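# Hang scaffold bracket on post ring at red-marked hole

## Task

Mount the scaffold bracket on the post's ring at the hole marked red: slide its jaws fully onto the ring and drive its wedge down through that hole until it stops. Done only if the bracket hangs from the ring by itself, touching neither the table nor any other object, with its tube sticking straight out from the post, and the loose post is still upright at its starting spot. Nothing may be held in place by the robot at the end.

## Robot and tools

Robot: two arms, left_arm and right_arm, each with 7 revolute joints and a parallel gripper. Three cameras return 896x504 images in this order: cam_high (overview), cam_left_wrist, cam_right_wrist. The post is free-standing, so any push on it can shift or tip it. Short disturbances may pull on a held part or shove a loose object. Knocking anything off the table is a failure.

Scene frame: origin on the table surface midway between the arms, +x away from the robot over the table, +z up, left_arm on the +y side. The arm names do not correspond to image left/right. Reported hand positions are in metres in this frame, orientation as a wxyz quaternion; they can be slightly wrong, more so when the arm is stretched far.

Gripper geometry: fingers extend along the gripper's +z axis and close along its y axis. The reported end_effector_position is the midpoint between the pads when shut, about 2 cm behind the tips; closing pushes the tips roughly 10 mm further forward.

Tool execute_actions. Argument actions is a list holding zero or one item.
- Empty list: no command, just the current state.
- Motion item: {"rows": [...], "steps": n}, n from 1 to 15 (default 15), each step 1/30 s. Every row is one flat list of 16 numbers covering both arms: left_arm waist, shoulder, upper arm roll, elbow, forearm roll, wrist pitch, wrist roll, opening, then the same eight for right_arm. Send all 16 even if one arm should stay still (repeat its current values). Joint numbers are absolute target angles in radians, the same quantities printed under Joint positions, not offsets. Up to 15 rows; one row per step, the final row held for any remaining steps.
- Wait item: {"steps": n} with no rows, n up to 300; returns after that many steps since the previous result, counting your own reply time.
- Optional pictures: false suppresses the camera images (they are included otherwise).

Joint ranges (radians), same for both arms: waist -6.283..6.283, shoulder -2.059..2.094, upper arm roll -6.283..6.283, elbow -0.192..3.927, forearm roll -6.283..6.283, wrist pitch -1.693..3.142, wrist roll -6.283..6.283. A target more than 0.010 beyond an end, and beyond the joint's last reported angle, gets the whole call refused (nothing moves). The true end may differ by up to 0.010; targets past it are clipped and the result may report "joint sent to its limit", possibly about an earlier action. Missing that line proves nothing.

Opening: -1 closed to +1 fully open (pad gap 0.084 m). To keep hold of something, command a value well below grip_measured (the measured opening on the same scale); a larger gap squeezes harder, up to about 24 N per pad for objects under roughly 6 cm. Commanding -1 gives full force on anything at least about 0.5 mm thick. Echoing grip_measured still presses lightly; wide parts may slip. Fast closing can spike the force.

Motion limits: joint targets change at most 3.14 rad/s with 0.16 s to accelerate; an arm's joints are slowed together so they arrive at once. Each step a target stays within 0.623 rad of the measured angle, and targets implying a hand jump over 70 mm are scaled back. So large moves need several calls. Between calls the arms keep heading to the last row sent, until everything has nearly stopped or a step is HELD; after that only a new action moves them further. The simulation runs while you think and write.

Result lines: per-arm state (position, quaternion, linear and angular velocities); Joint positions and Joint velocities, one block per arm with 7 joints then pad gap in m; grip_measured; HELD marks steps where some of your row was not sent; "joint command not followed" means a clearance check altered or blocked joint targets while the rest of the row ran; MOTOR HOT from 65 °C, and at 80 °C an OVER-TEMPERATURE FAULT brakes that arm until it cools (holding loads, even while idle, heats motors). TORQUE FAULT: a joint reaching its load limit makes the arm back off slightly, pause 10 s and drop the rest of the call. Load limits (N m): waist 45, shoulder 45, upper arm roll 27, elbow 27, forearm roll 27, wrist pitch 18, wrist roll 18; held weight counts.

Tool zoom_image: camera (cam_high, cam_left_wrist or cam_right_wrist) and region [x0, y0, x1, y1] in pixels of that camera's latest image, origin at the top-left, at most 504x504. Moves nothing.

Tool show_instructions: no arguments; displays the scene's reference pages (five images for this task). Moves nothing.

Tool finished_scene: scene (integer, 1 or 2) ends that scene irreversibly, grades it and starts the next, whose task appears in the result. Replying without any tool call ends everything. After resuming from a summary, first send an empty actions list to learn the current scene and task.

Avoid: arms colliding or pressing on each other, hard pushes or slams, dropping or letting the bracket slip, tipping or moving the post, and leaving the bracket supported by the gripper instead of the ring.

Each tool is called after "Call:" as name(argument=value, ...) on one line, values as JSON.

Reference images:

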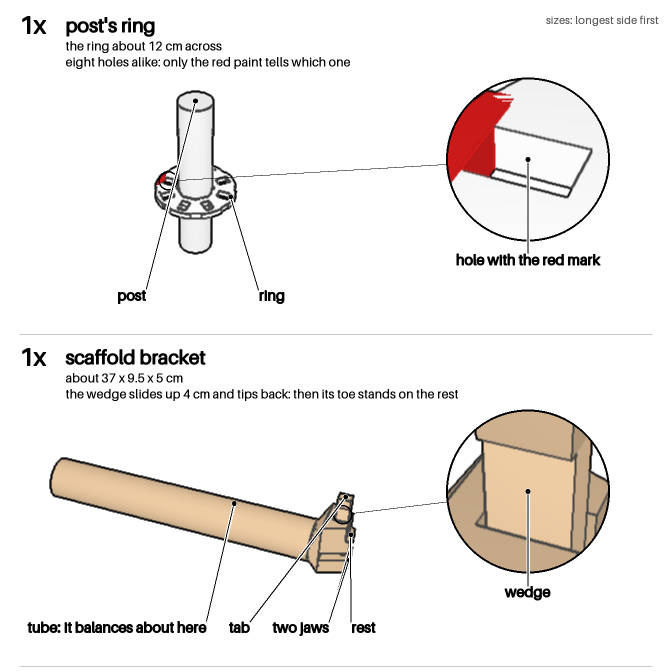

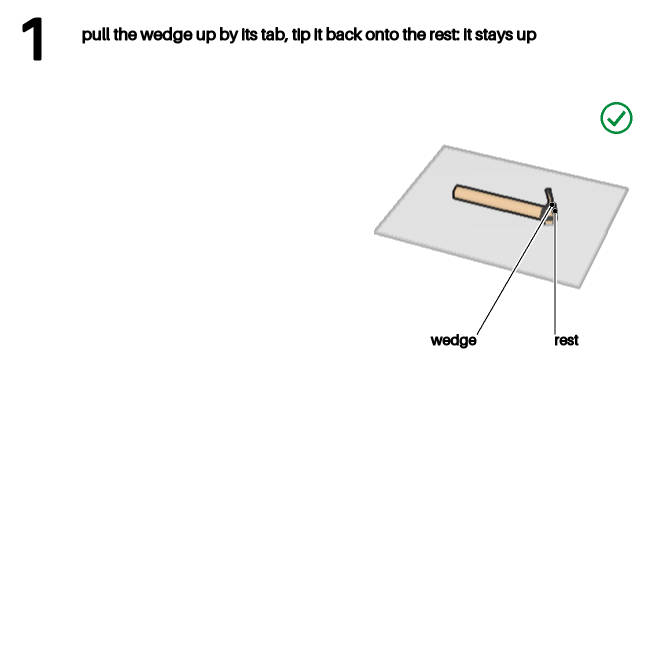

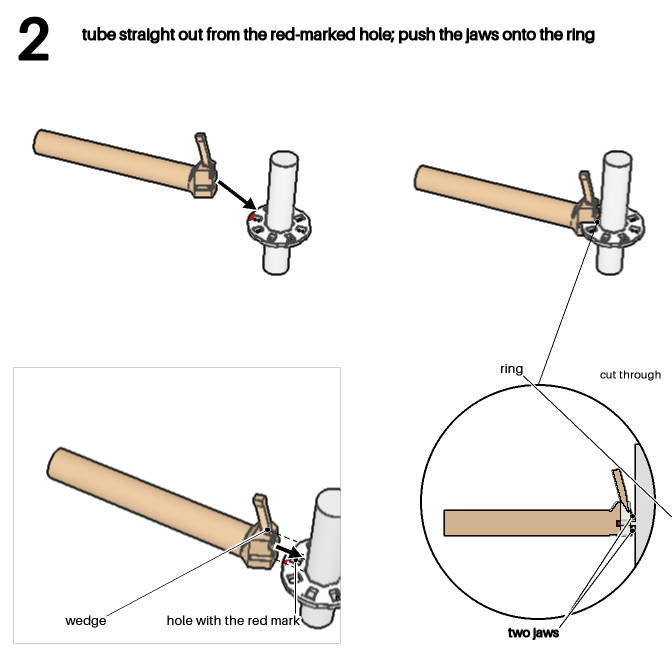

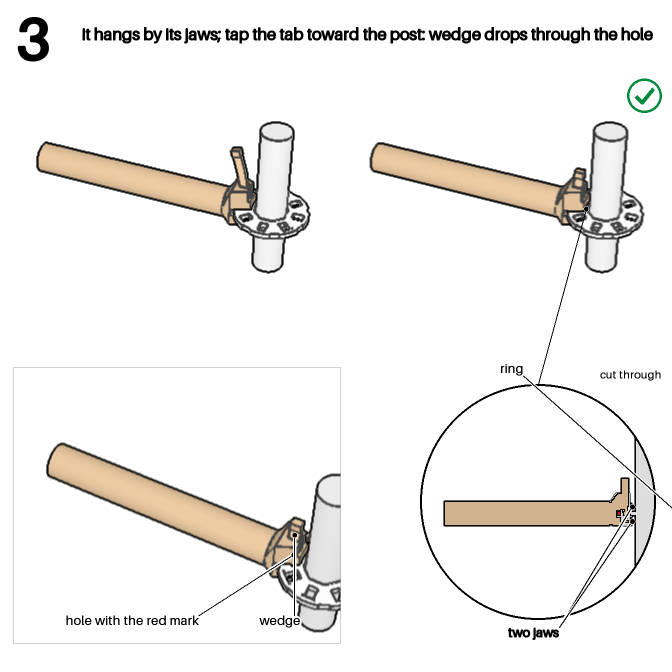

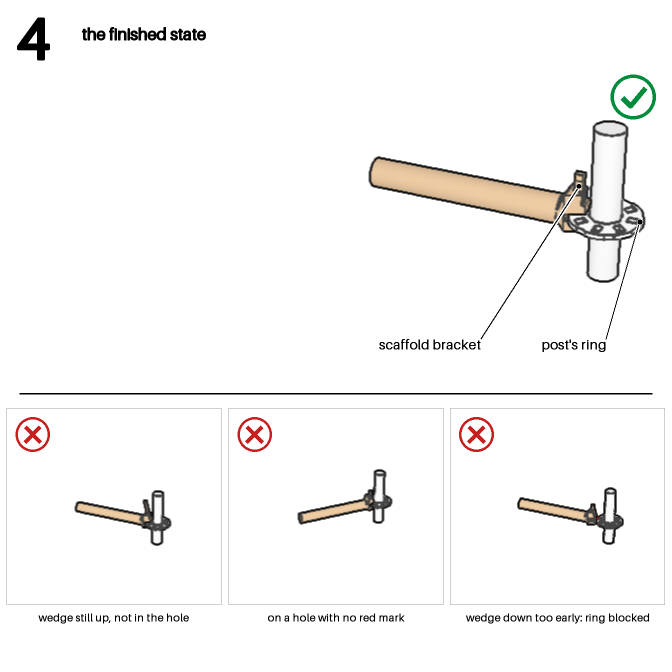

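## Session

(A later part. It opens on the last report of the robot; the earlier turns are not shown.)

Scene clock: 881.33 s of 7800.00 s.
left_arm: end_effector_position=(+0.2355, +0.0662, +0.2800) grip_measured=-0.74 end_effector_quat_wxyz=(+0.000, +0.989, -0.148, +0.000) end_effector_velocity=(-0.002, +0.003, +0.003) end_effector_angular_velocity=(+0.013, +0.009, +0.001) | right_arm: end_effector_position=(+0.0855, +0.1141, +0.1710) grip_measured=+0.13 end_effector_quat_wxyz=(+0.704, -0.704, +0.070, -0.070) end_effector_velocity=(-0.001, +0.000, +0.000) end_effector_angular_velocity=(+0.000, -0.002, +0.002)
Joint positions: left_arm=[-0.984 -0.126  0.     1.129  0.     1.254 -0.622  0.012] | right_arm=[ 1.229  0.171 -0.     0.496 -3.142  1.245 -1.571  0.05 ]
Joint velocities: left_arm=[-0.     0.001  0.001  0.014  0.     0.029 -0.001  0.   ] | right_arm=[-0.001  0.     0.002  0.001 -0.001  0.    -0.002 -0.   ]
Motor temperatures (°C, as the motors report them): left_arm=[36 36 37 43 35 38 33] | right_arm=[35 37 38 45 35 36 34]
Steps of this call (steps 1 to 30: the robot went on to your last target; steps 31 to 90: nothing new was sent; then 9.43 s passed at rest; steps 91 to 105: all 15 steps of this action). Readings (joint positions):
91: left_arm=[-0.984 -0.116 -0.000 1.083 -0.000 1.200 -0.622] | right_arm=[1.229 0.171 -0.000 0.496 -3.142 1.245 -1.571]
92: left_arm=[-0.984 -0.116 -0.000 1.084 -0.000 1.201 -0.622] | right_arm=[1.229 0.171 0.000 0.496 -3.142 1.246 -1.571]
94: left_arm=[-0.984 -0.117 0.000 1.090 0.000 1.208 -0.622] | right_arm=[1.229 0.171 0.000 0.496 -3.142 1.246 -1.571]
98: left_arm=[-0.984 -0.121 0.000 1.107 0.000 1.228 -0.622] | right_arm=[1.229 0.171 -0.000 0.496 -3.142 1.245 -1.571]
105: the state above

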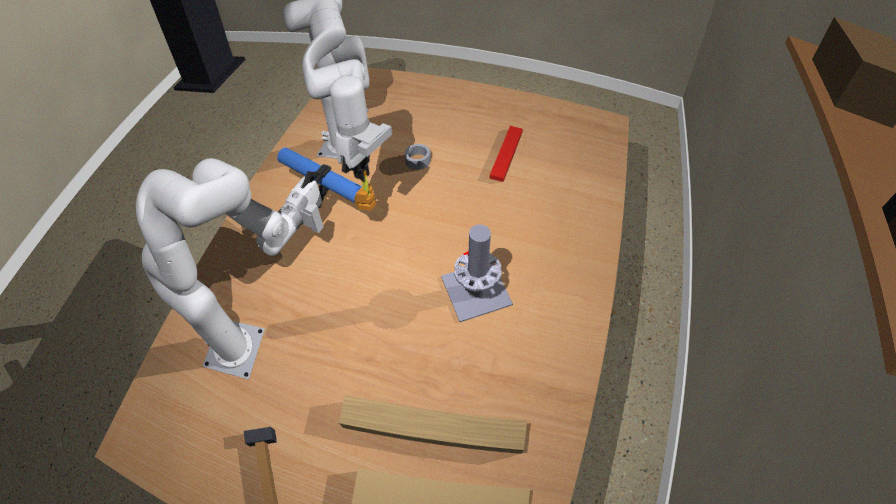

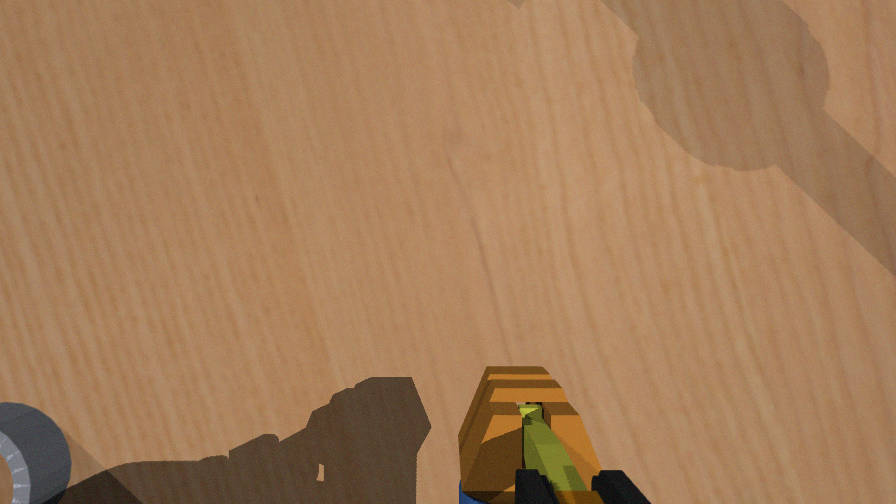

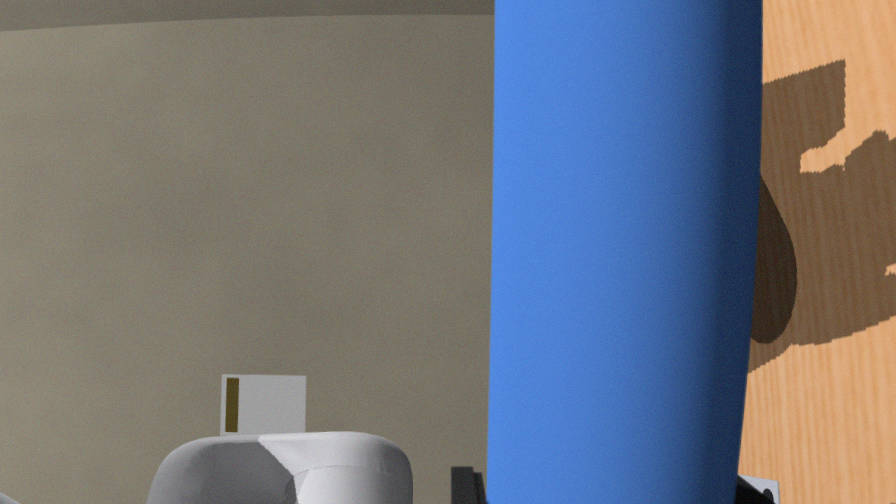

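Call:
execute_actions(actions=[{"rows": [[-0.9842,-0.1263,0,1.1328,0,1.2591,-0.6222,-0.9,1.2293,0.1711,0,0.4964,-3.1416,1.2455,-1.5708,-1],[-0.9842,-0.1268,0,1.1352,0,1.2620,-0.6222,-0.9,1.2293,0.1711,0,0.4964,-3.1416,1.2455,-1.5708,-1],[-0.9842,-0.1272,0,1.1375,0,1.2647,-0.6222,-0.9,1.2293,0.1711,0,0.4964,-3.1416,1.2455,-1.5708,-1],[-0.9842,-0.1272,0,1.1375,0,1.2647,-0.6222,-0.88,1.2293,0.1711,0,0.4964,-3.1416,1.2455,-1.5708,-1],[-0.9842,-0.1272,0,1.1375,0,1.2647,-0.6222,-0.86,1.2293,0.1711,0,0.4964,-3.1416,1.2455,-1.5708,-1],[-0.9857,-0.1302,0,1.1345,0,1.2647,-0.6237,-0.85,1.2293,0.1711,0,0.4964,-3.1416,1.2455,-1.5708,-1],[-0.9872,-0.1331,0,1.1314,0,1.2645,-0.6252,-0.85,1.2293,0.1711,0,0.4964,-3.1416,1.2455,-1.5708,-1],[-0.9888,-0.1361,0,1.1283,0,1.2644,-0.6268,-0.85,1.2293,0.1711,0,0.4964,-3.1416,1.2455,-1.5708,-1],[-0.9903,-0.1391,0,1.1252,0,1.2643,-0.6283,-0.85,1.2293,0.1711,0,0.4964,-3.1416,1.2455,-1.5708,-1],[-0.9918,-0.1421,0,1.1221,0,1.2642,-0.6298,-0.85,1.2293,0.1711,0,0.4964,-3.1416,1.2455,-1.5708,-1],[-0.9933,-0.1451,0,1.1190,0,1.2641,-0.6313,-0.85,1.2293,0.1711,0,0.4964,-3.1416,1.2455,-1.5708,-1],[-0.9948,-0.1481,0,1.1158,0,1.2639,-0.6328,-0.85,1.2293,0.1711,0,0.4964,-3.1416,1.2455,-1.5708,-1],[-0.9963,-0.1511,0,1.1125,0,1.2636,-0.6343,-0.85,1.2293,0.1711,0,0.4964,-3.1416,1.2455,-1.5708,-1]], "steps": 15}])

Call:
execute_actions(actions=[{"steps": 10}])

Scene clock: 925.33 s of 7800.00 s.
left_arm: end_effector_position=(+0.2284, +0.0688, +0.2830) grip_measured=-0.74 end_effector_quat_wxyz=(-0.000, +0.989, -0.148, -0.000) end_effector_velocity=(-0.024, +0.004, -0.003) end_effector_angular_velocity=(+0.006, +0.005, -0.014) | right_arm: end_effector_position=(+0.0843, +0.1149, +0.1722) grip_measured=+0.13 end_effector_quat_wxyz=(+0.705, -0.703, +0.069, -0.070) end_effector_velocity=(+0.008, -0.001, +0.001) end_effector_angular_velocity=(+0.001, -0.003, -0.017)
Joint positions: left_arm=[-0.994 -0.147  0.     1.116  0.     1.263 -0.632  0.012] | right_arm=[ 1.23   0.17   0.001  0.498 -3.142  1.246 -1.572  0.05 ]
Joint velocities: left_arm=[-0.03  -0.052 -0.008 -0.059 -0.002  0.001 -0.024 -0.   ] | right_arm=[-0.005 -0.    -0.01   0.001  0.002  0.001 -0.002 -0.   ]
Motor temperatures (°C, as the motors report them): left_arm=[36 36 37 44 35 38 33] | right_arm=[35 37 38 45 35 36 34]
Steps of this call (steps 1 to 15: the robot went on to your last target; steps 16 to 90: nothing new was sent; then 40.50 s passed at rest; steps 91 to 105: all 15 steps of this action). Readings (joint positions):
91: left_arm=[-0.984 -0.126 0.000 1.130 -0.000 1.256 -0.622] | right_arm=[1.229 0.171 0.000 0.496 -3.142 1.245 -1.571]
92: left_arm=[-0.984 -0.126 -0.000 1.131 -0.000 1.257 -0.622] | right_arm=[1.229 0.171 0.000 0.496 -3.142 1.246 -1.571]
94: left_arm=[-0.984 -0.126 0.000 1.134 -0.000 1.261 -0.622] | right_arm=[1.229 0.171 0.000 0.497 -3.142 1.246 -1.571]
98: left_arm=[-0.985 -0.129 0.000 1.134 0.000 1.264 -0.623] | right_arm=[1.229 0.170 0.000 0.497 -3.142 1.246 -1.571]
105: the state above

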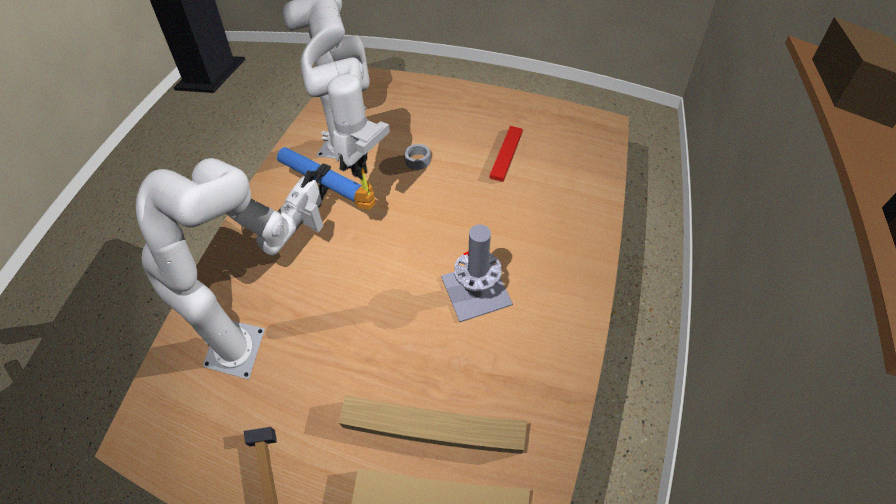

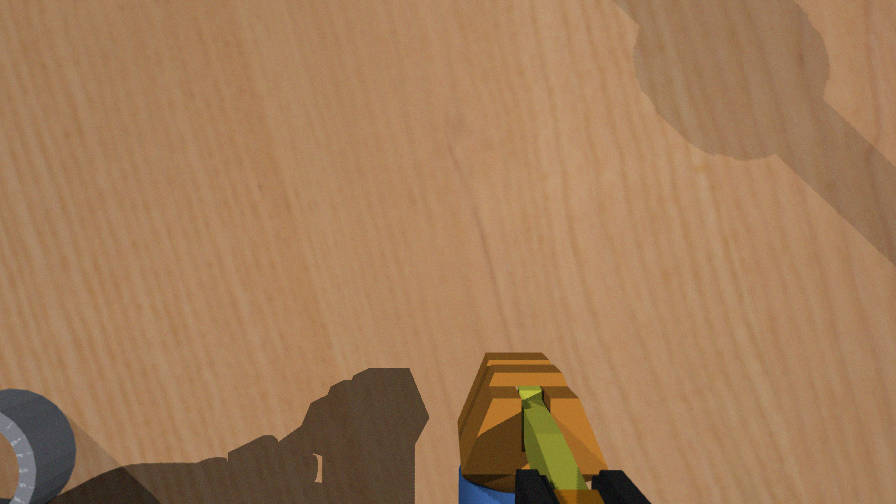

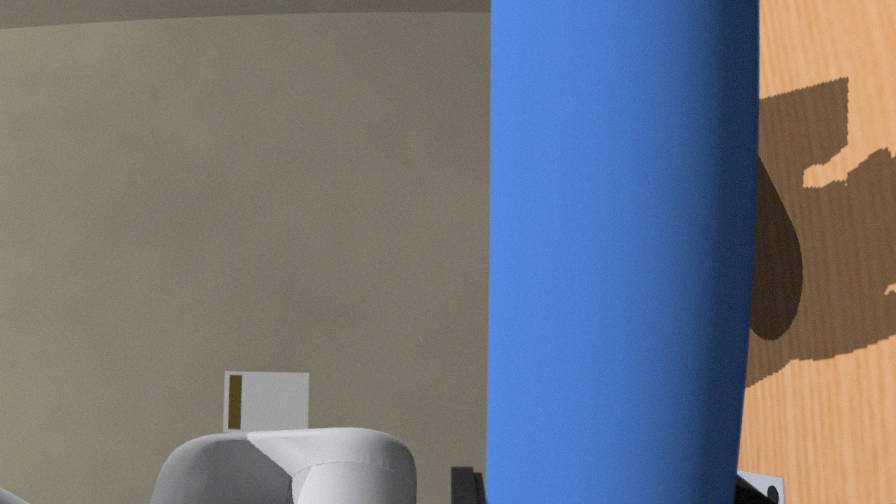

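Scene clock: 925.67 s of 7800.00 s.
left_arm: end_effector_position=(+0.2269, +0.0691, +0.2831) grip_measured=-0.74 end_effector_quat_wxyz=(-0.000, +0.989, -0.148, -0.000) end_effector_velocity=(-0.001, -0.002, +0.002) end_effector_angular_velocity=(-0.004, -0.003, -0.003) | right_arm: end_effector_position=(+0.0851, +0.1146, +0.1717) grip_measured=+0.13 end_effector_quat_wxyz=(+0.704, -0.703, +0.070, -0.070) end_effector_velocity=(+0.001, -0.002, -0.003) end_effector_angular_velocity=(-0.008, -0.002, -0.002)
Joint positions: left_arm=[-0.996 -0.151  0.     1.112  0.     1.263 -0.634  0.012] | right_arm=[ 1.23   0.171  0.     0.497 -3.142  1.246 -1.571  0.05 ]
Joint velocities: left_arm=[-0.003 -0.003 -0.001  0.002 -0.001  0.    -0.001 -0.   ] | right_arm=[ 0.     0.002 -0.002 -0.005  0.    -0.001 -0.003 -0.   ]
Motor temperatures (°C, as the motors report them): left_arm=[36 36 37 44 35 38 33] | right_arm=[35 37 38 45 35 36 34]
Steps of this call (steps 1 to 10: the robot went on to your last target). Readings (joint positions):
1: left_arm=[-0.995 -0.148 0.000 1.115 0.000 1.263 -0.633] | right_arm=[1.230 0.170 0.001 0.498 -3.142 1.246 -1.572]
2: left_arm=[-0.995 -0.149 0.000 1.114 0.000 1.263 -0.633] | right_arm=[1.230 0.170 0.001 0.498 -3.142 1.246 -1.572]
4: left_arm=[-0.996 -0.150 0.000 1.113 0.000 1.263 -0.634] | right_arm=[1.230 0.170 0.000 0.497 -3.142 1.246 -1.572]
8: left_arm=[-0.996 -0.150 0.000 1.112 0.000 1.263 -0.634] | right_arm=[1.230 0.170 0.000 0.497 -3.142 1.246 -1.571]
10: the state above

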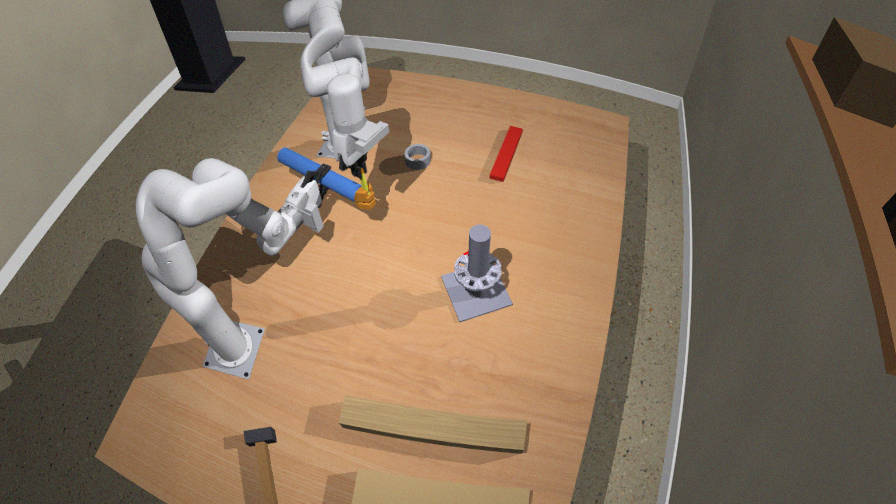

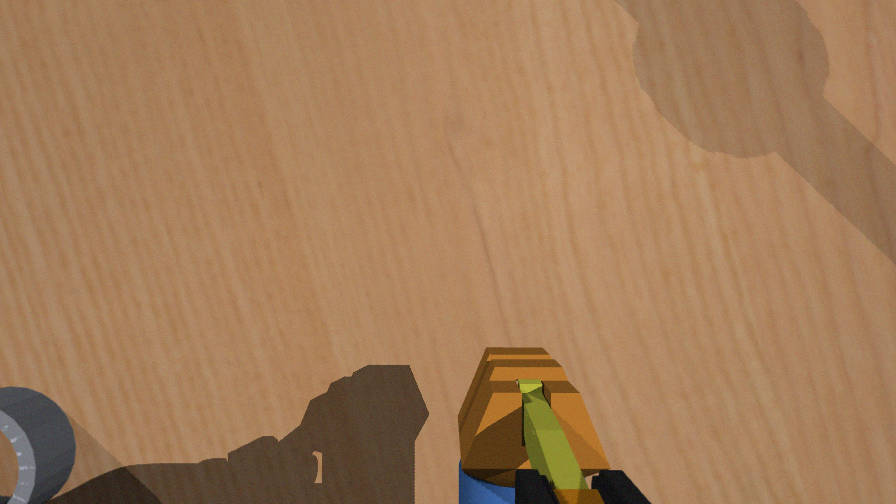

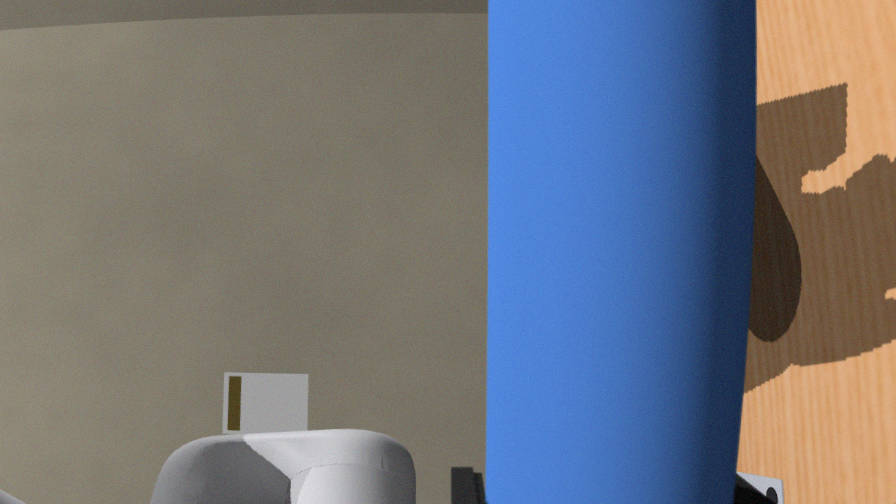

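Call:
execute_actions(actions=[{"rows": [[-0.9975,-0.1533,0,1.1091,0,1.2624,-0.6355,-0.85,1.2293,0.1711,0,0.4964,-3.1416,1.2455,-1.5708,-1],[-0.9987,-0.1556,0,1.1056,0,1.2612,-0.6367,-0.85,1.2293,0.1711,0,0.4964,-3.1416,1.2455,-1.5708,-1],[-1.0000,-0.1578,0,1.1021,0,1.2599,-0.6380,-0.85,1.2293,0.1711,0,0.4964,-3.1416,1.2455,-1.5708,-1],[-1.0012,-0.1601,0,1.0987,0,1.2588,-0.6392,-0.85,1.2293,0.1711,0,0.4964,-3.1416,1.2455,-1.5708,-1],[-1.0024,-0.1623,0,1.0952,0,1.2575,-0.6404,-0.85,1.2293,0.1711,0,0.4964,-3.1416,1.2455,-1.5708,-1],[-1.0036,-0.1645,0,1.0918,0,1.2563,-0.6416,-0.85,1.2293,0.1711,0,0.4964,-3.1416,1.2455,-1.5708,-1],[-1.0048,-0.1668,0,1.0883,0,1.2551,-0.6428,-0.85,1.2293,0.1711,0,0.4964,-3.1416,1.2455,-1.5708,-1],[-1.0061,-0.1690,0,1.0849,0,1.2539,-0.6441,-0.85,1.2293,0.1711,0,0.4964,-3.1416,1.2455,-1.5708,-1],[-1.0073,-0.1713,0,1.0814,0,1.2527,-0.6453,-0.85,1.2293,0.1711,0,0.4964,-3.1416,1.2455,-1.5708,-1],[-1.0085,-0.1735,0,1.0780,0,1.2515,-0.6465,-0.85,1.2293,0.1711,0,0.4964,-3.1416,1.2455,-1.5708,-1]], "steps": 15}])

Call:
execute_actions(actions=[{"steps": 10}])

Call:
zoom_image(camera="cam_left_wrist", region=[420, 304, 700, 504])

Scene clock: 942.10 s of 7800.00 s.
left_arm: end_effector_position=(+0.2189, +0.0713, +0.2799) grip_measured=-0.74 end_effector_quat_wxyz=(+0.000, +0.989, -0.148, +0.000) end_effector_velocity=(-0.002, +0.003, -0.002) end_effector_angular_velocity=(-0.001, -0.000, +0.007) | right_arm: end_effector_position=(+0.0850, +0.1140, +0.1706) grip_measured=+0.13 end_effector_quat_wxyz=(+0.703, -0.704, +0.070, -0.070) end_effector_velocity=(-0.001, +0.000, +0.000) end_effector_angular_velocity=(+0.000, +0.000, +0.002)
Joint positions: left_arm=[-1.008 -0.173  0.     1.08   0.     1.252 -0.646  0.012] | right_arm=[ 1.23   0.171  0.     0.496 -3.142  1.245 -1.571  0.05 ]
Joint velocities: left_arm=[-0.004 -0.01   0.004 -0.016  0.001 -0.007 -0.008  0.   ] | right_arm=[-0.001  0.     0.002  0.    -0.    -0.     0.     0.   ]
Motor temperatures (°C, as the motors report them): left_arm=[36 36 37 45 35 38 33] | right_arm=[35 37 38 44 35 36 34]
Steps of this call (steps 1 to 15: the robot went on to your last target; steps 16 to 90: nothing new was sent; then 12.93 s passed at rest; steps 91 to 105: all 15 steps of this action). Readings (joint positions):
91: left_arm=[-0.996 -0.151 0.000 1.112 0.000 1.264 -0.634] | right_arm=[1.229 0.171 -0.000 0.496 -3.142 1.246 -1.572]
92: left_arm=[-0.997 -0.152 0.000 1.112 0.000 1.263 -0.635] | right_arm=[1.229 0.171 -0.000 0.496 -3.142 1.245 -1.572]
94: left_arm=[-0.998 -0.154 0.000 1.108 0.000 1.262 -0.636] | right_arm=[1.229 0.171 0.000 0.496 -3.142 1.245 -1.572]
98: left_arm=[-1.002 -0.162 -0.000 1.096 0.000 1.257 -0.640] | right_arm=[1.229 0.171 0.000 0.496 -3.142 1.245 -1.572]
105: the state above

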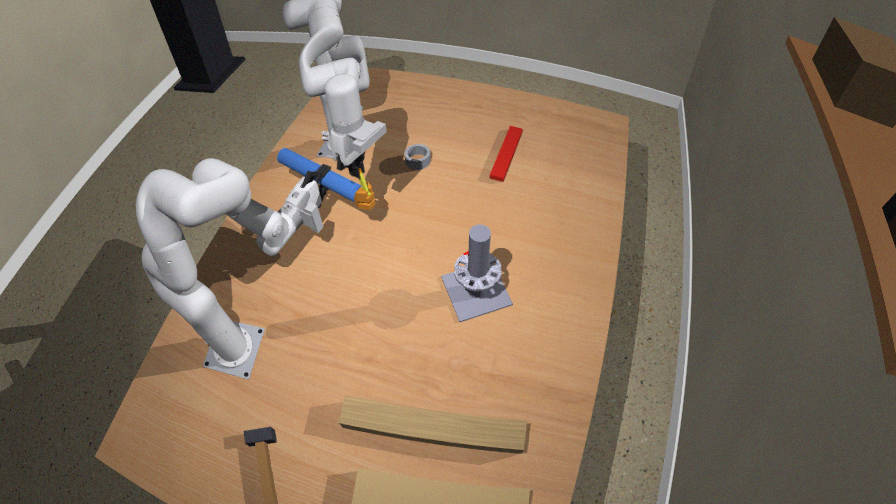

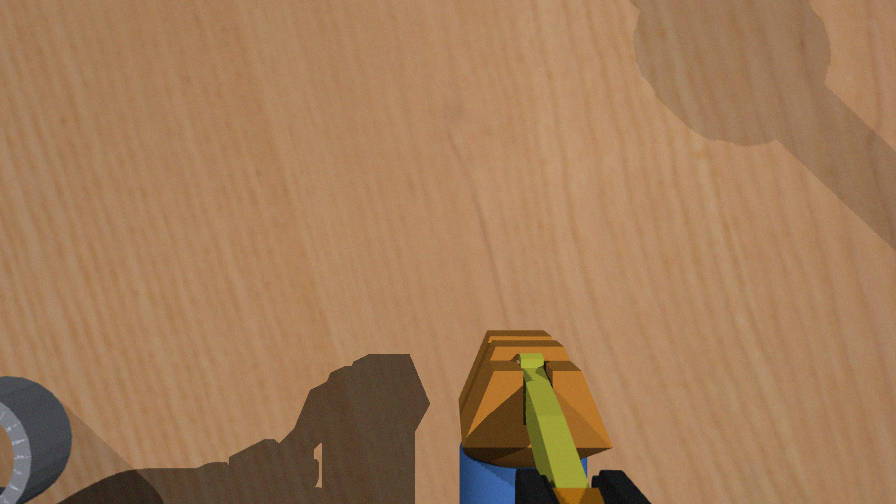

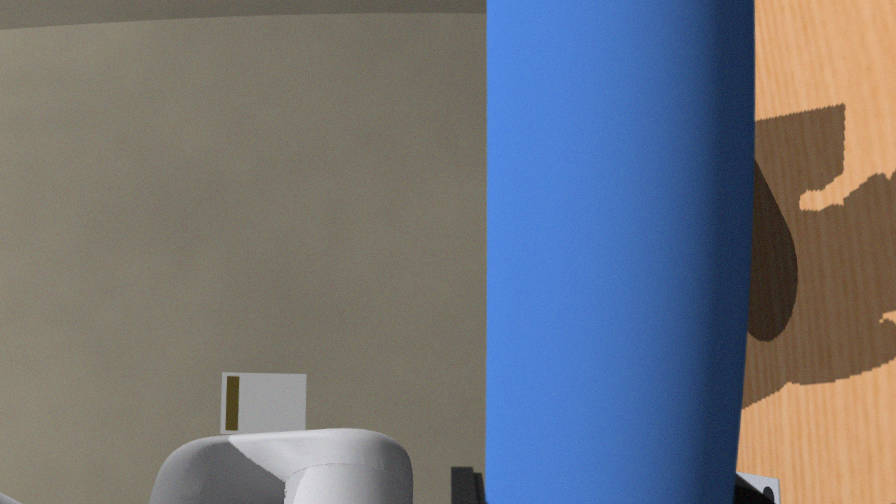

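Scene clock: 942.43 s of 7800.00 s.
left_arm: end_effector_position=(+0.2187, +0.0715, +0.2797) grip_measured=-0.74 end_effector_quat_wxyz=(+0.000, +0.989, -0.148, +0.000) end_effector_velocity=(+0.000, -0.000, +0.000) end_effector_angular_velocity=(-0.000, -0.000, -0.000) | right_arm: end_effector_position=(+0.0850, +0.1141, +0.1706) grip_measured=+0.13 end_effector_quat_wxyz=(+0.703, -0.704, +0.070, -0.070) end_effector_velocity=(+0.000, +0.000, +0.000) end_effector_angular_velocity=(+0.001, +0.000, +0.001)
Joint positions: left_arm=[-1.008 -0.174  0.     1.079  0.     1.251 -0.646  0.012] | right_arm=[ 1.23   0.171  0.001  0.496 -3.142  1.245 -1.571  0.05 ]
Joint velocities: left_arm=[-0. -0.  0.  0.  0.  0.  0.  0.] | right_arm=[-0.001 -0.     0.     0.    -0.002  0.     0.001  0.   ]
Motor temperatures (°C, as the motors report them): left_arm=[36 36 37 45 35 38 33] | right_arm=[35 37 38 44 35 36 34]
Steps of this call (steps 1 to 10: the robot went on to your last target). Readings (joint positions):
1: left_arm=[-1.008 -0.173 0.000 1.080 0.000 1.252 -0.646] | right_arm=[1.230 0.171 0.001 0.496 -3.142 1.245 -1.571]
2: left_arm=[-1.008 -0.173 0.000 1.079 0.000 1.251 -0.646] | right_arm=[1.230 0.171 0.001 0.496 -3.142 1.245 -1.571]
4: left_arm=[-1.008 -0.174 0.000 1.079 0.000 1.251 -0.646] | right_arm=[1.230 0.171 0.001 0.496 -3.142 1.245 -1.571]
8: left_arm=[-1.008 -0.174 0.000 1.079 0.000 1.251 -0.646] | right_arm=[1.230 0.171 0.001 0.496 -3.142 1.245 -1.571]
10: the state above

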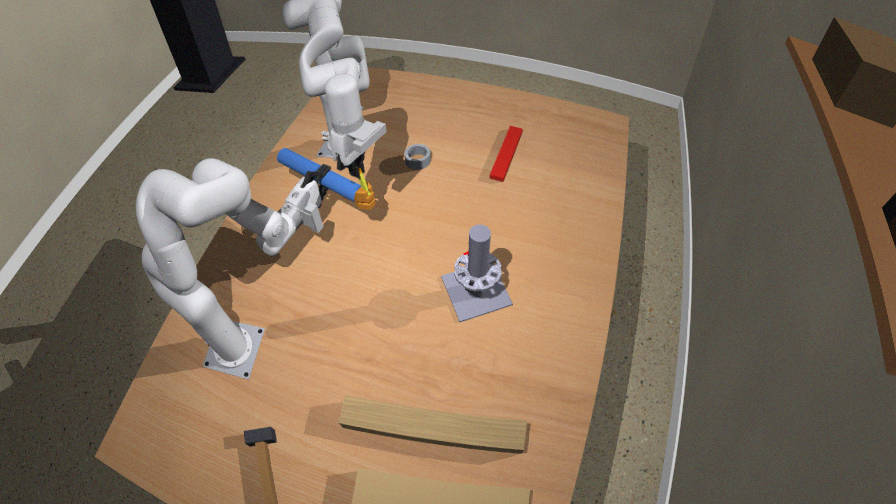

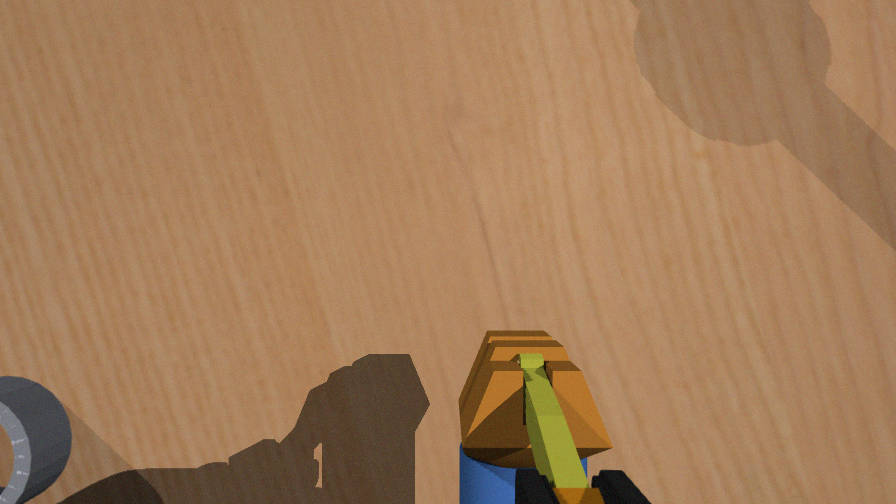

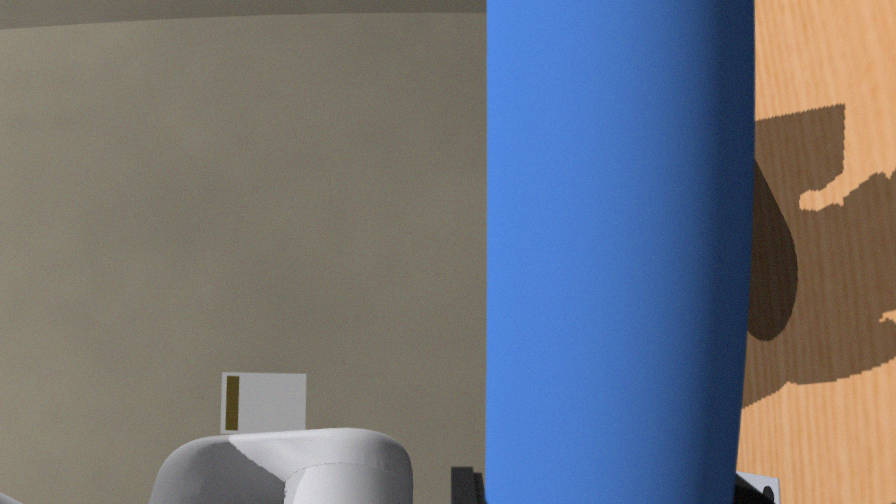

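Region (420, 304, 700, 504) of cam_left_wrist's 896x504 image, scaled by 1.800, with more detail than that image has; it fills the top 360 rows of this view, and the rest is white.

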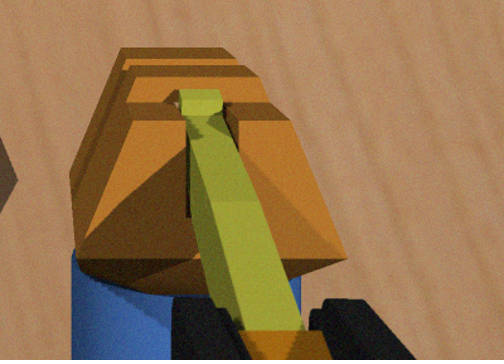

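Call:
execute_actions(actions=[{"rows": [[-1.0085,-0.1735,0,1.0780,0,1.2515,-0.6465,-0.8,1.2293,0.1711,0,0.4964,-3.1416,1.2455,-1.5708,-1],[-1.0085,-0.1735,0,1.0780,0,1.2515,-0.6465,-0.76,1.2293,0.1711,0,0.4964,-3.1416,1.2455,-1.5708,-1],[-1.0085,-0.1735,0,1.0780,0,1.2515,-0.6465,-0.72,1.2293,0.1711,0,0.4964,-3.1416,1.2455,-1.5708,-1],[-1.0085,-0.1735,0,1.0780,0,1.2515,-0.6465,-0.68,1.2293,0.1711,0,0.4964,-3.1416,1.2455,-1.5708,-1],[-1.0085,-0.1735,0,1.0780,0,1.2515,-0.6465,-0.62,1.2293,0.1711,0,0.4964,-3.1416,1.2455,-1.5708,-1],[-1.0085,-0.1735,0,1.0780,0,1.2515,-0.6465,-0.55,1.2293,0.1711,0,0.4964,-3.1416,1.2455,-1.5708,-1],[-1.0085,-0.1735,0,1.0780,0,1.2515,-0.6465,-0.45,1.2293,0.1711,0,0.4964,-3.1416,1.2455,-1.5708,-1],[-1.0085,-0.1735,0,1.0780,0,1.2515,-0.6465,-0.35,1.2293,0.1711,0,0.4964,-3.1416,1.2455,-1.5708,-1],[-1.0085,-0.1735,0,1.0780,0,1.2515,-0.6465,-0.2,1.2293,0.1711,0,0.4964,-3.1416,1.2455,-1.5708,-1]], "steps": 15}])

Scene clock: 955.20 s of 7800.00 s.
left_arm: end_effector_position=(+0.2179, +0.0716, +0.2791) grip_measured=-0.22 end_effector_quat_wxyz=(-0.000, +0.989, -0.149, -0.000) end_effector_velocity=(+0.003, -0.000, +0.001) end_effector_angular_velocity=(-0.004, -0.005, +0.004) | right_arm: end_effector_position=(+0.0859, +0.1141, +0.1710) grip_measured=+0.13 end_effector_quat_wxyz=(+0.704, -0.704, +0.071, -0.071) end_effector_velocity=(-0.007, +0.003, +0.003) end_effector_angular_velocity=(+0.008, -0.002, +0.015)
Joint positions: left_arm=[-1.009 -0.174 -0.     1.078 -0.     1.252 -0.646  0.035] | right_arm=[ 1.229  0.171 -0.     0.497 -3.141  1.245 -1.57   0.05 ]
Joint velocities: left_arm=[ 0.002  0.001  0.002  0.002  0.002 -0.006 -0.001 -0.   ] | right_arm=[ 0.005 -0.002  0.007  0.004 -0.004  0.001 -0.001  0.   ]
Motor temperatures (°C, as the motors report them): left_arm=[36 36 37 43 35 38 33] | right_arm=[35 37 38 44 35 36 34]
Steps of this call (steps 1 to 15: the robot went on to your last target; steps 16 to 90: nothing new was sent; then 9.27 s passed at rest; steps 91 to 105: all 15 steps of this action). Readings (joint positions):
91: left_arm=[-1.008 -0.174 0.000 1.078 0.000 1.251 -0.646] | right_arm=[1.229 0.171 0.000 0.496 -3.142 1.245 -1.571]
92: left_arm=[-1.008 -0.174 0.000 1.078 0.000 1.251 -0.646] | right_arm=[1.229 0.171 0.000 0.496 -3.142 1.245 -1.571]
94: left_arm=[-1.009 -0.174 -0.000 1.078 -0.000 1.252 -0.646] | right_arm=[1.229 0.171 -0.000 0.496 -3.141 1.245 -1.571]
98: left_arm=[-1.010 -0.174 -0.003 1.076 -0.001 1.255 -0.646] | right_arm=[1.225 0.172 -0.008 0.494 -3.139 1.244 -1.569]
105: the state above

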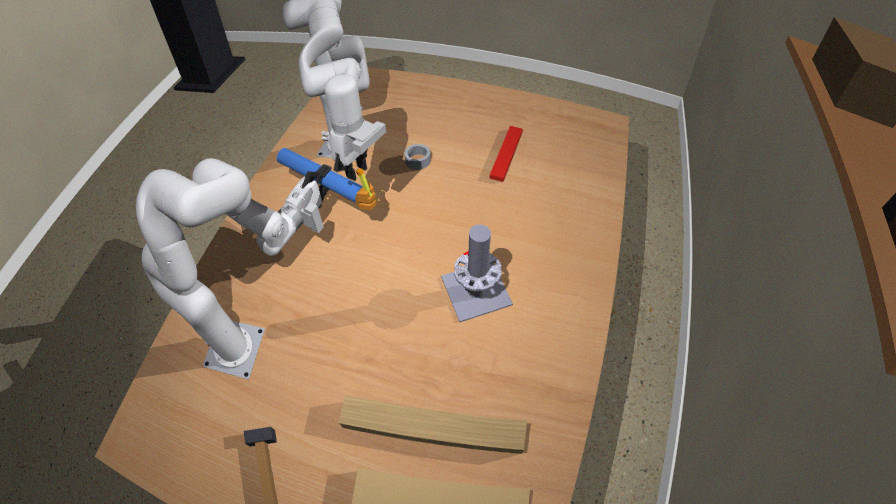

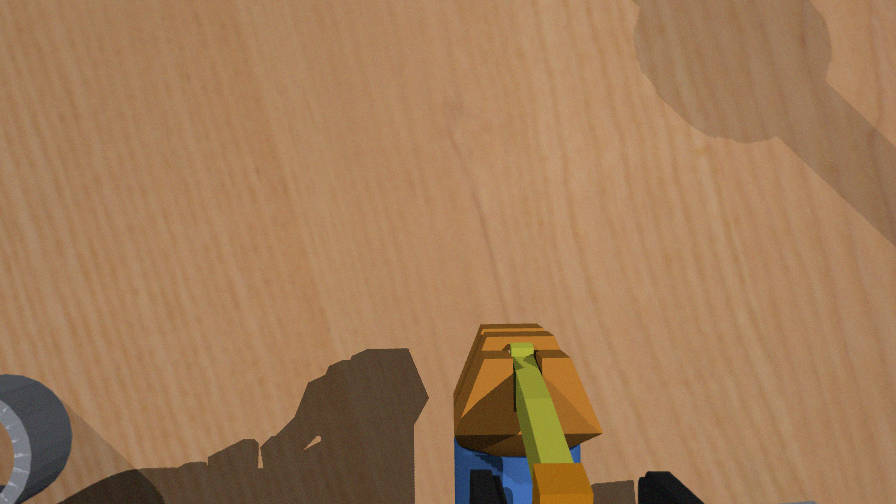

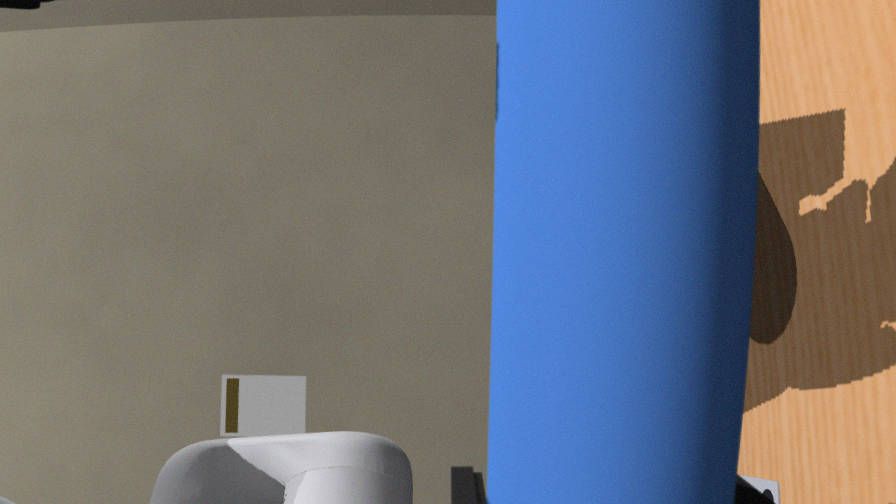

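Call:
execute_actions(actions=[{"rows": [[-1.0085,-0.1745,0,1.10,0,1.2745,-0.6465,-0.2,1.2293,0.1711,0,0.4964,-3.1416,1.2455,-1.5708,-1],[-1.0085,-0.176,0,1.13,0,1.306,-0.6465,-0.2,1.2293,0.1711,0,0.4964,-3.1416,1.2455,-1.5708,-1],[-1.0085,-0.177,0,1.165,0,1.342,-0.6465,-0.2,1.2293,0.1711,0,0.4964,-3.1416,1.2455,-1.5708,-1],[-1.0085,-0.177,0,1.20,0,1.377,-0.6465,-0.2,1.2293,0.1711,0,0.4964,-3.1416,1.2455,-1.5708,-1],[-1.0085,-0.176,0,1.235,0,1.411,-0.6465,-0.2,1.2293,0.1711,0,0.4964,-3.1416,1.2455,-1.5708,-1],[-1.0085,-0.173,0,1.27,0,1.443,-0.6465,-0.2,1.2293,0.1711,0,0.4964,-3.1416,1.2455,-1.5708,-1],[-1.0085,-0.170,0,1.295,0,1.465,-0.6465,-0.2,1.2293,0.1711,0,0.4964,-3.1416,1.2455,-1.5708,-1],[-1.0085,-0.1687,0,1.3148,0,1.4835,-0.6465,-0.2,1.2293,0.1711,0,0.4964,-3.1416,1.2455,-1.5708,-1]], "steps": 15}])

Scene clock: 1075.70 s of 7800.00 s.
left_arm: end_effector_position=(+0.2184, +0.0715, +0.3583) grip_measured=-0.22 end_effector_quat_wxyz=(+0.000, +0.989, -0.148, +0.000) end_effector_velocity=(-0.006, +0.008, -0.001) end_effector_angular_velocity=(+0.056, +0.041, -0.000) | right_arm: end_effector_position=(+0.0855, +0.1141, +0.1710) grip_measured=+0.13 end_effector_quat_wxyz=(+0.704, -0.704, +0.070, -0.070) end_effector_velocity=(-0.000, -0.000, -0.001) end_effector_angular_velocity=(-0.001, +0.002, -0.000)
Joint positions: left_arm=[-1.008 -0.169  0.     1.308 -0.     1.477 -0.647  0.035] | right_arm=[ 1.229  0.171 -0.     0.496 -3.142  1.245 -1.571  0.05 ]
Joint velocities: left_arm=[ 0.     0.027  0.001  0.039 -0.     0.081  0.001 -0.   ] | right_arm=[ 0.001  0.001 -0.    -0.     0.001 -0.     0.002  0.   ]
Motor temperatures (°C, as the motors report them): left_arm=[36 36 37 44 35 38 33] | right_arm=[35 38 38 46 35 37 34]
Steps of this call (steps 1 to 15: the robot went on to your last target; steps 16 to 90: nothing new was sent; then 117.00 s passed at rest; steps 91 to 105: all 15 steps of this action). Readings (joint positions):
91: left_arm=[-1.009 -0.174 -0.000 1.078 0.000 1.252 -0.646] | right_arm=[1.229 0.171 -0.000 0.496 -3.142 1.245 -1.571]
92: left_arm=[-1.009 -0.173 -0.000 1.081 -0.000 1.256 -0.646] | right_arm=[1.229 0.171 -0.000 0.496 -3.142 1.245 -1.571]
94: left_arm=[-1.008 -0.173 0.000 1.105 -0.000 1.285 -0.647] | right_arm=[1.229 0.171 0.000 0.496 -3.142 1.246 -1.571]
98: left_arm=[-1.009 -0.175 -0.000 1.215 0.000 1.388 -0.646] | right_arm=[1.229 0.171 -0.000 0.496 -3.142 1.245 -1.571]
105: the state above

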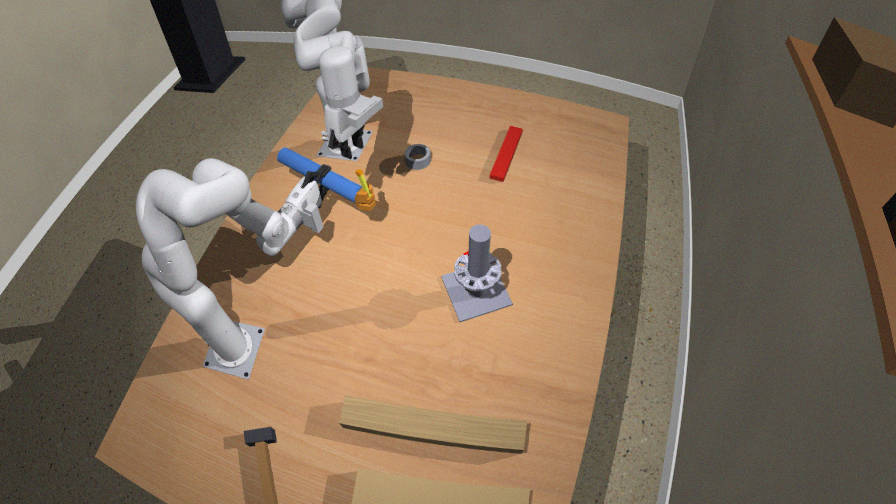

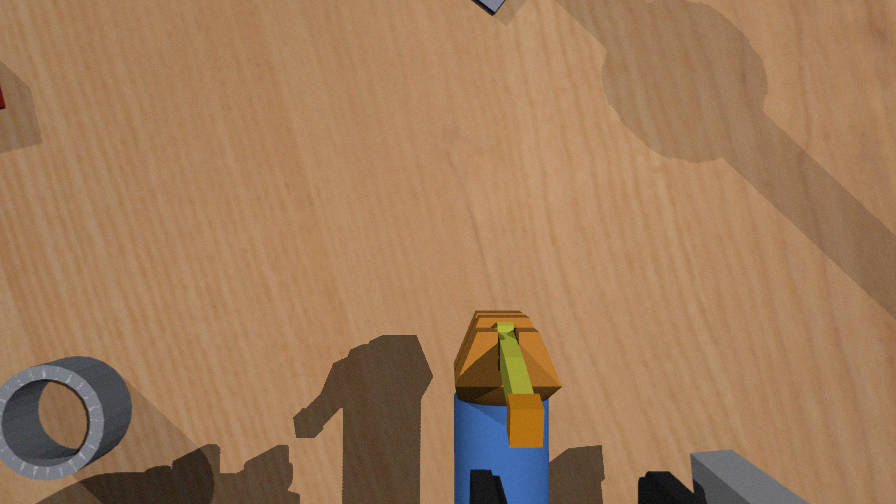

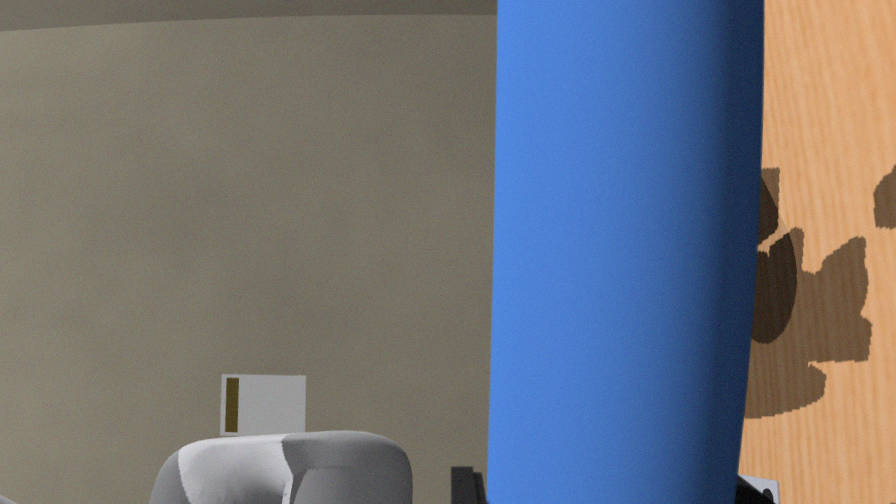

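Call:
execute_actions(actions=[{"rows": [[-1.0085,-0.1687,0,1.3148,0,1.4835,-0.6465,-0.2,1.2293,0.1711,0,0.4964,-3.1366,1.2455,-1.5724,-1],[-1.0085,-0.1687,0,1.3148,0,1.4835,-0.6465,-0.2,1.2293,0.1711,0,0.4964,-3.1286,1.2455,-1.5750,-1],[-1.0085,-0.1687,0,1.3148,0,1.4835,-0.6465,-0.2,1.2293,0.1711,0,0.4964,-3.1186,1.2455,-1.5781,-1],[-1.0085,-0.1687,0,1.3148,0,1.4835,-0.6465,-0.2,1.2293,0.1711,0,0.4964,-3.1066,1.2455,-1.5820,-1],[-1.0085,-0.1687,0,1.3148,0,1.4835,-0.6465,-0.2,1.2293,0.1711,0,0.4964,-3.0946,1.2457,-1.5858,-1],[-1.0085,-0.1687,0,1.3148,0,1.4835,-0.6465,-0.2,1.2293,0.1711,0,0.4964,-3.0826,1.2460,-1.5897,-1],[-1.0085,-0.1687,0,1.3148,0,1.4835,-0.6465,-0.2,1.2293,0.1711,0,0.4964,-3.0726,1.2462,-1.5929,-1],[-1.0085,-0.1687,0,1.3148,0,1.4835,-0.6465,-0.2,1.2293,0.1711,0,0.4964,-3.0646,1.2464,-1.5954,-1],[-1.0085,-0.1687,0,1.3148,0,1.4835,-0.6465,-0.2,1.2293,0.1711,0,0.4964,-3.0616,1.2465,-1.5964,-1]], "steps": 15}], pictures=false)

Scene clock: 1183.97 s of 7800.00 s.
left_arm: end_effector_position=(+0.2183, +0.0717, +0.3605) grip_measured=-0.22 end_effector_quat_wxyz=(-0.000, +0.989, -0.148, +0.000) end_effector_velocity=(-0.000, -0.000, +0.000) end_effector_angular_velocity=(-0.000, -0.000, +0.000) | right_arm: end_effector_position=(+0.1018, +0.1103, +0.1710) grip_measured=+0.13 end_effector_quat_wxyz=(+0.700, -0.701, +0.096, -0.096) end_effector_velocity=(-0.005, +0.002, +0.002) end_effector_angular_velocity=(+0.004, -0.002, -0.003)
Joint positions: left_arm=[-1.009 -0.169 -0.     1.315 -0.     1.483 -0.646  0.035] | right_arm=[ 1.229  0.171 -0.     0.496 -3.064  1.246 -1.596  0.05 ]
Joint velocities: left_arm=[-0.    -0.    -0.     0.    -0.    -0.    -0.001 -0.   ] | right_arm=[ 0.007 -0.001  0.012  0.003  0.022  0.001 -0.01  -0.   ]
Motor temperatures (°C, as the motors report them): left_arm=[36 36 37 44 35 38 33] | right_arm=[35 38 38 46 35 37 34]
Steps of this call (steps 1 to 15: the robot went on to your last target; steps 16 to 90: nothing new was sent; then 104.77 s passed at rest; steps 91 to 105: all 15 steps of this action). Readings (joint positions):
91: left_arm=[-1.009 -0.169 0.000 1.315 0.000 1.484 -0.647] | right_arm=[1.229 0.171 0.000 0.496 -3.142 1.245 -1.571]
92: left_arm=[-1.009 -0.169 0.000 1.315 0.000 1.484 -0.646] | right_arm=[1.229 0.171 0.000 0.496 -3.140 1.246 -1.571]
94: left_arm=[-1.009 -0.169 -0.000 1.315 -0.000 1.483 -0.646] | right_arm=[1.230 0.171 0.000 0.496 -3.132 1.246 -1.574]
98: left_arm=[-1.009 -0.169 -0.000 1.315 -0.000 1.483 -0.647] | right_arm=[1.229 0.171 0.000 0.496 -3.096 1.246 -1.585]
105: the state above


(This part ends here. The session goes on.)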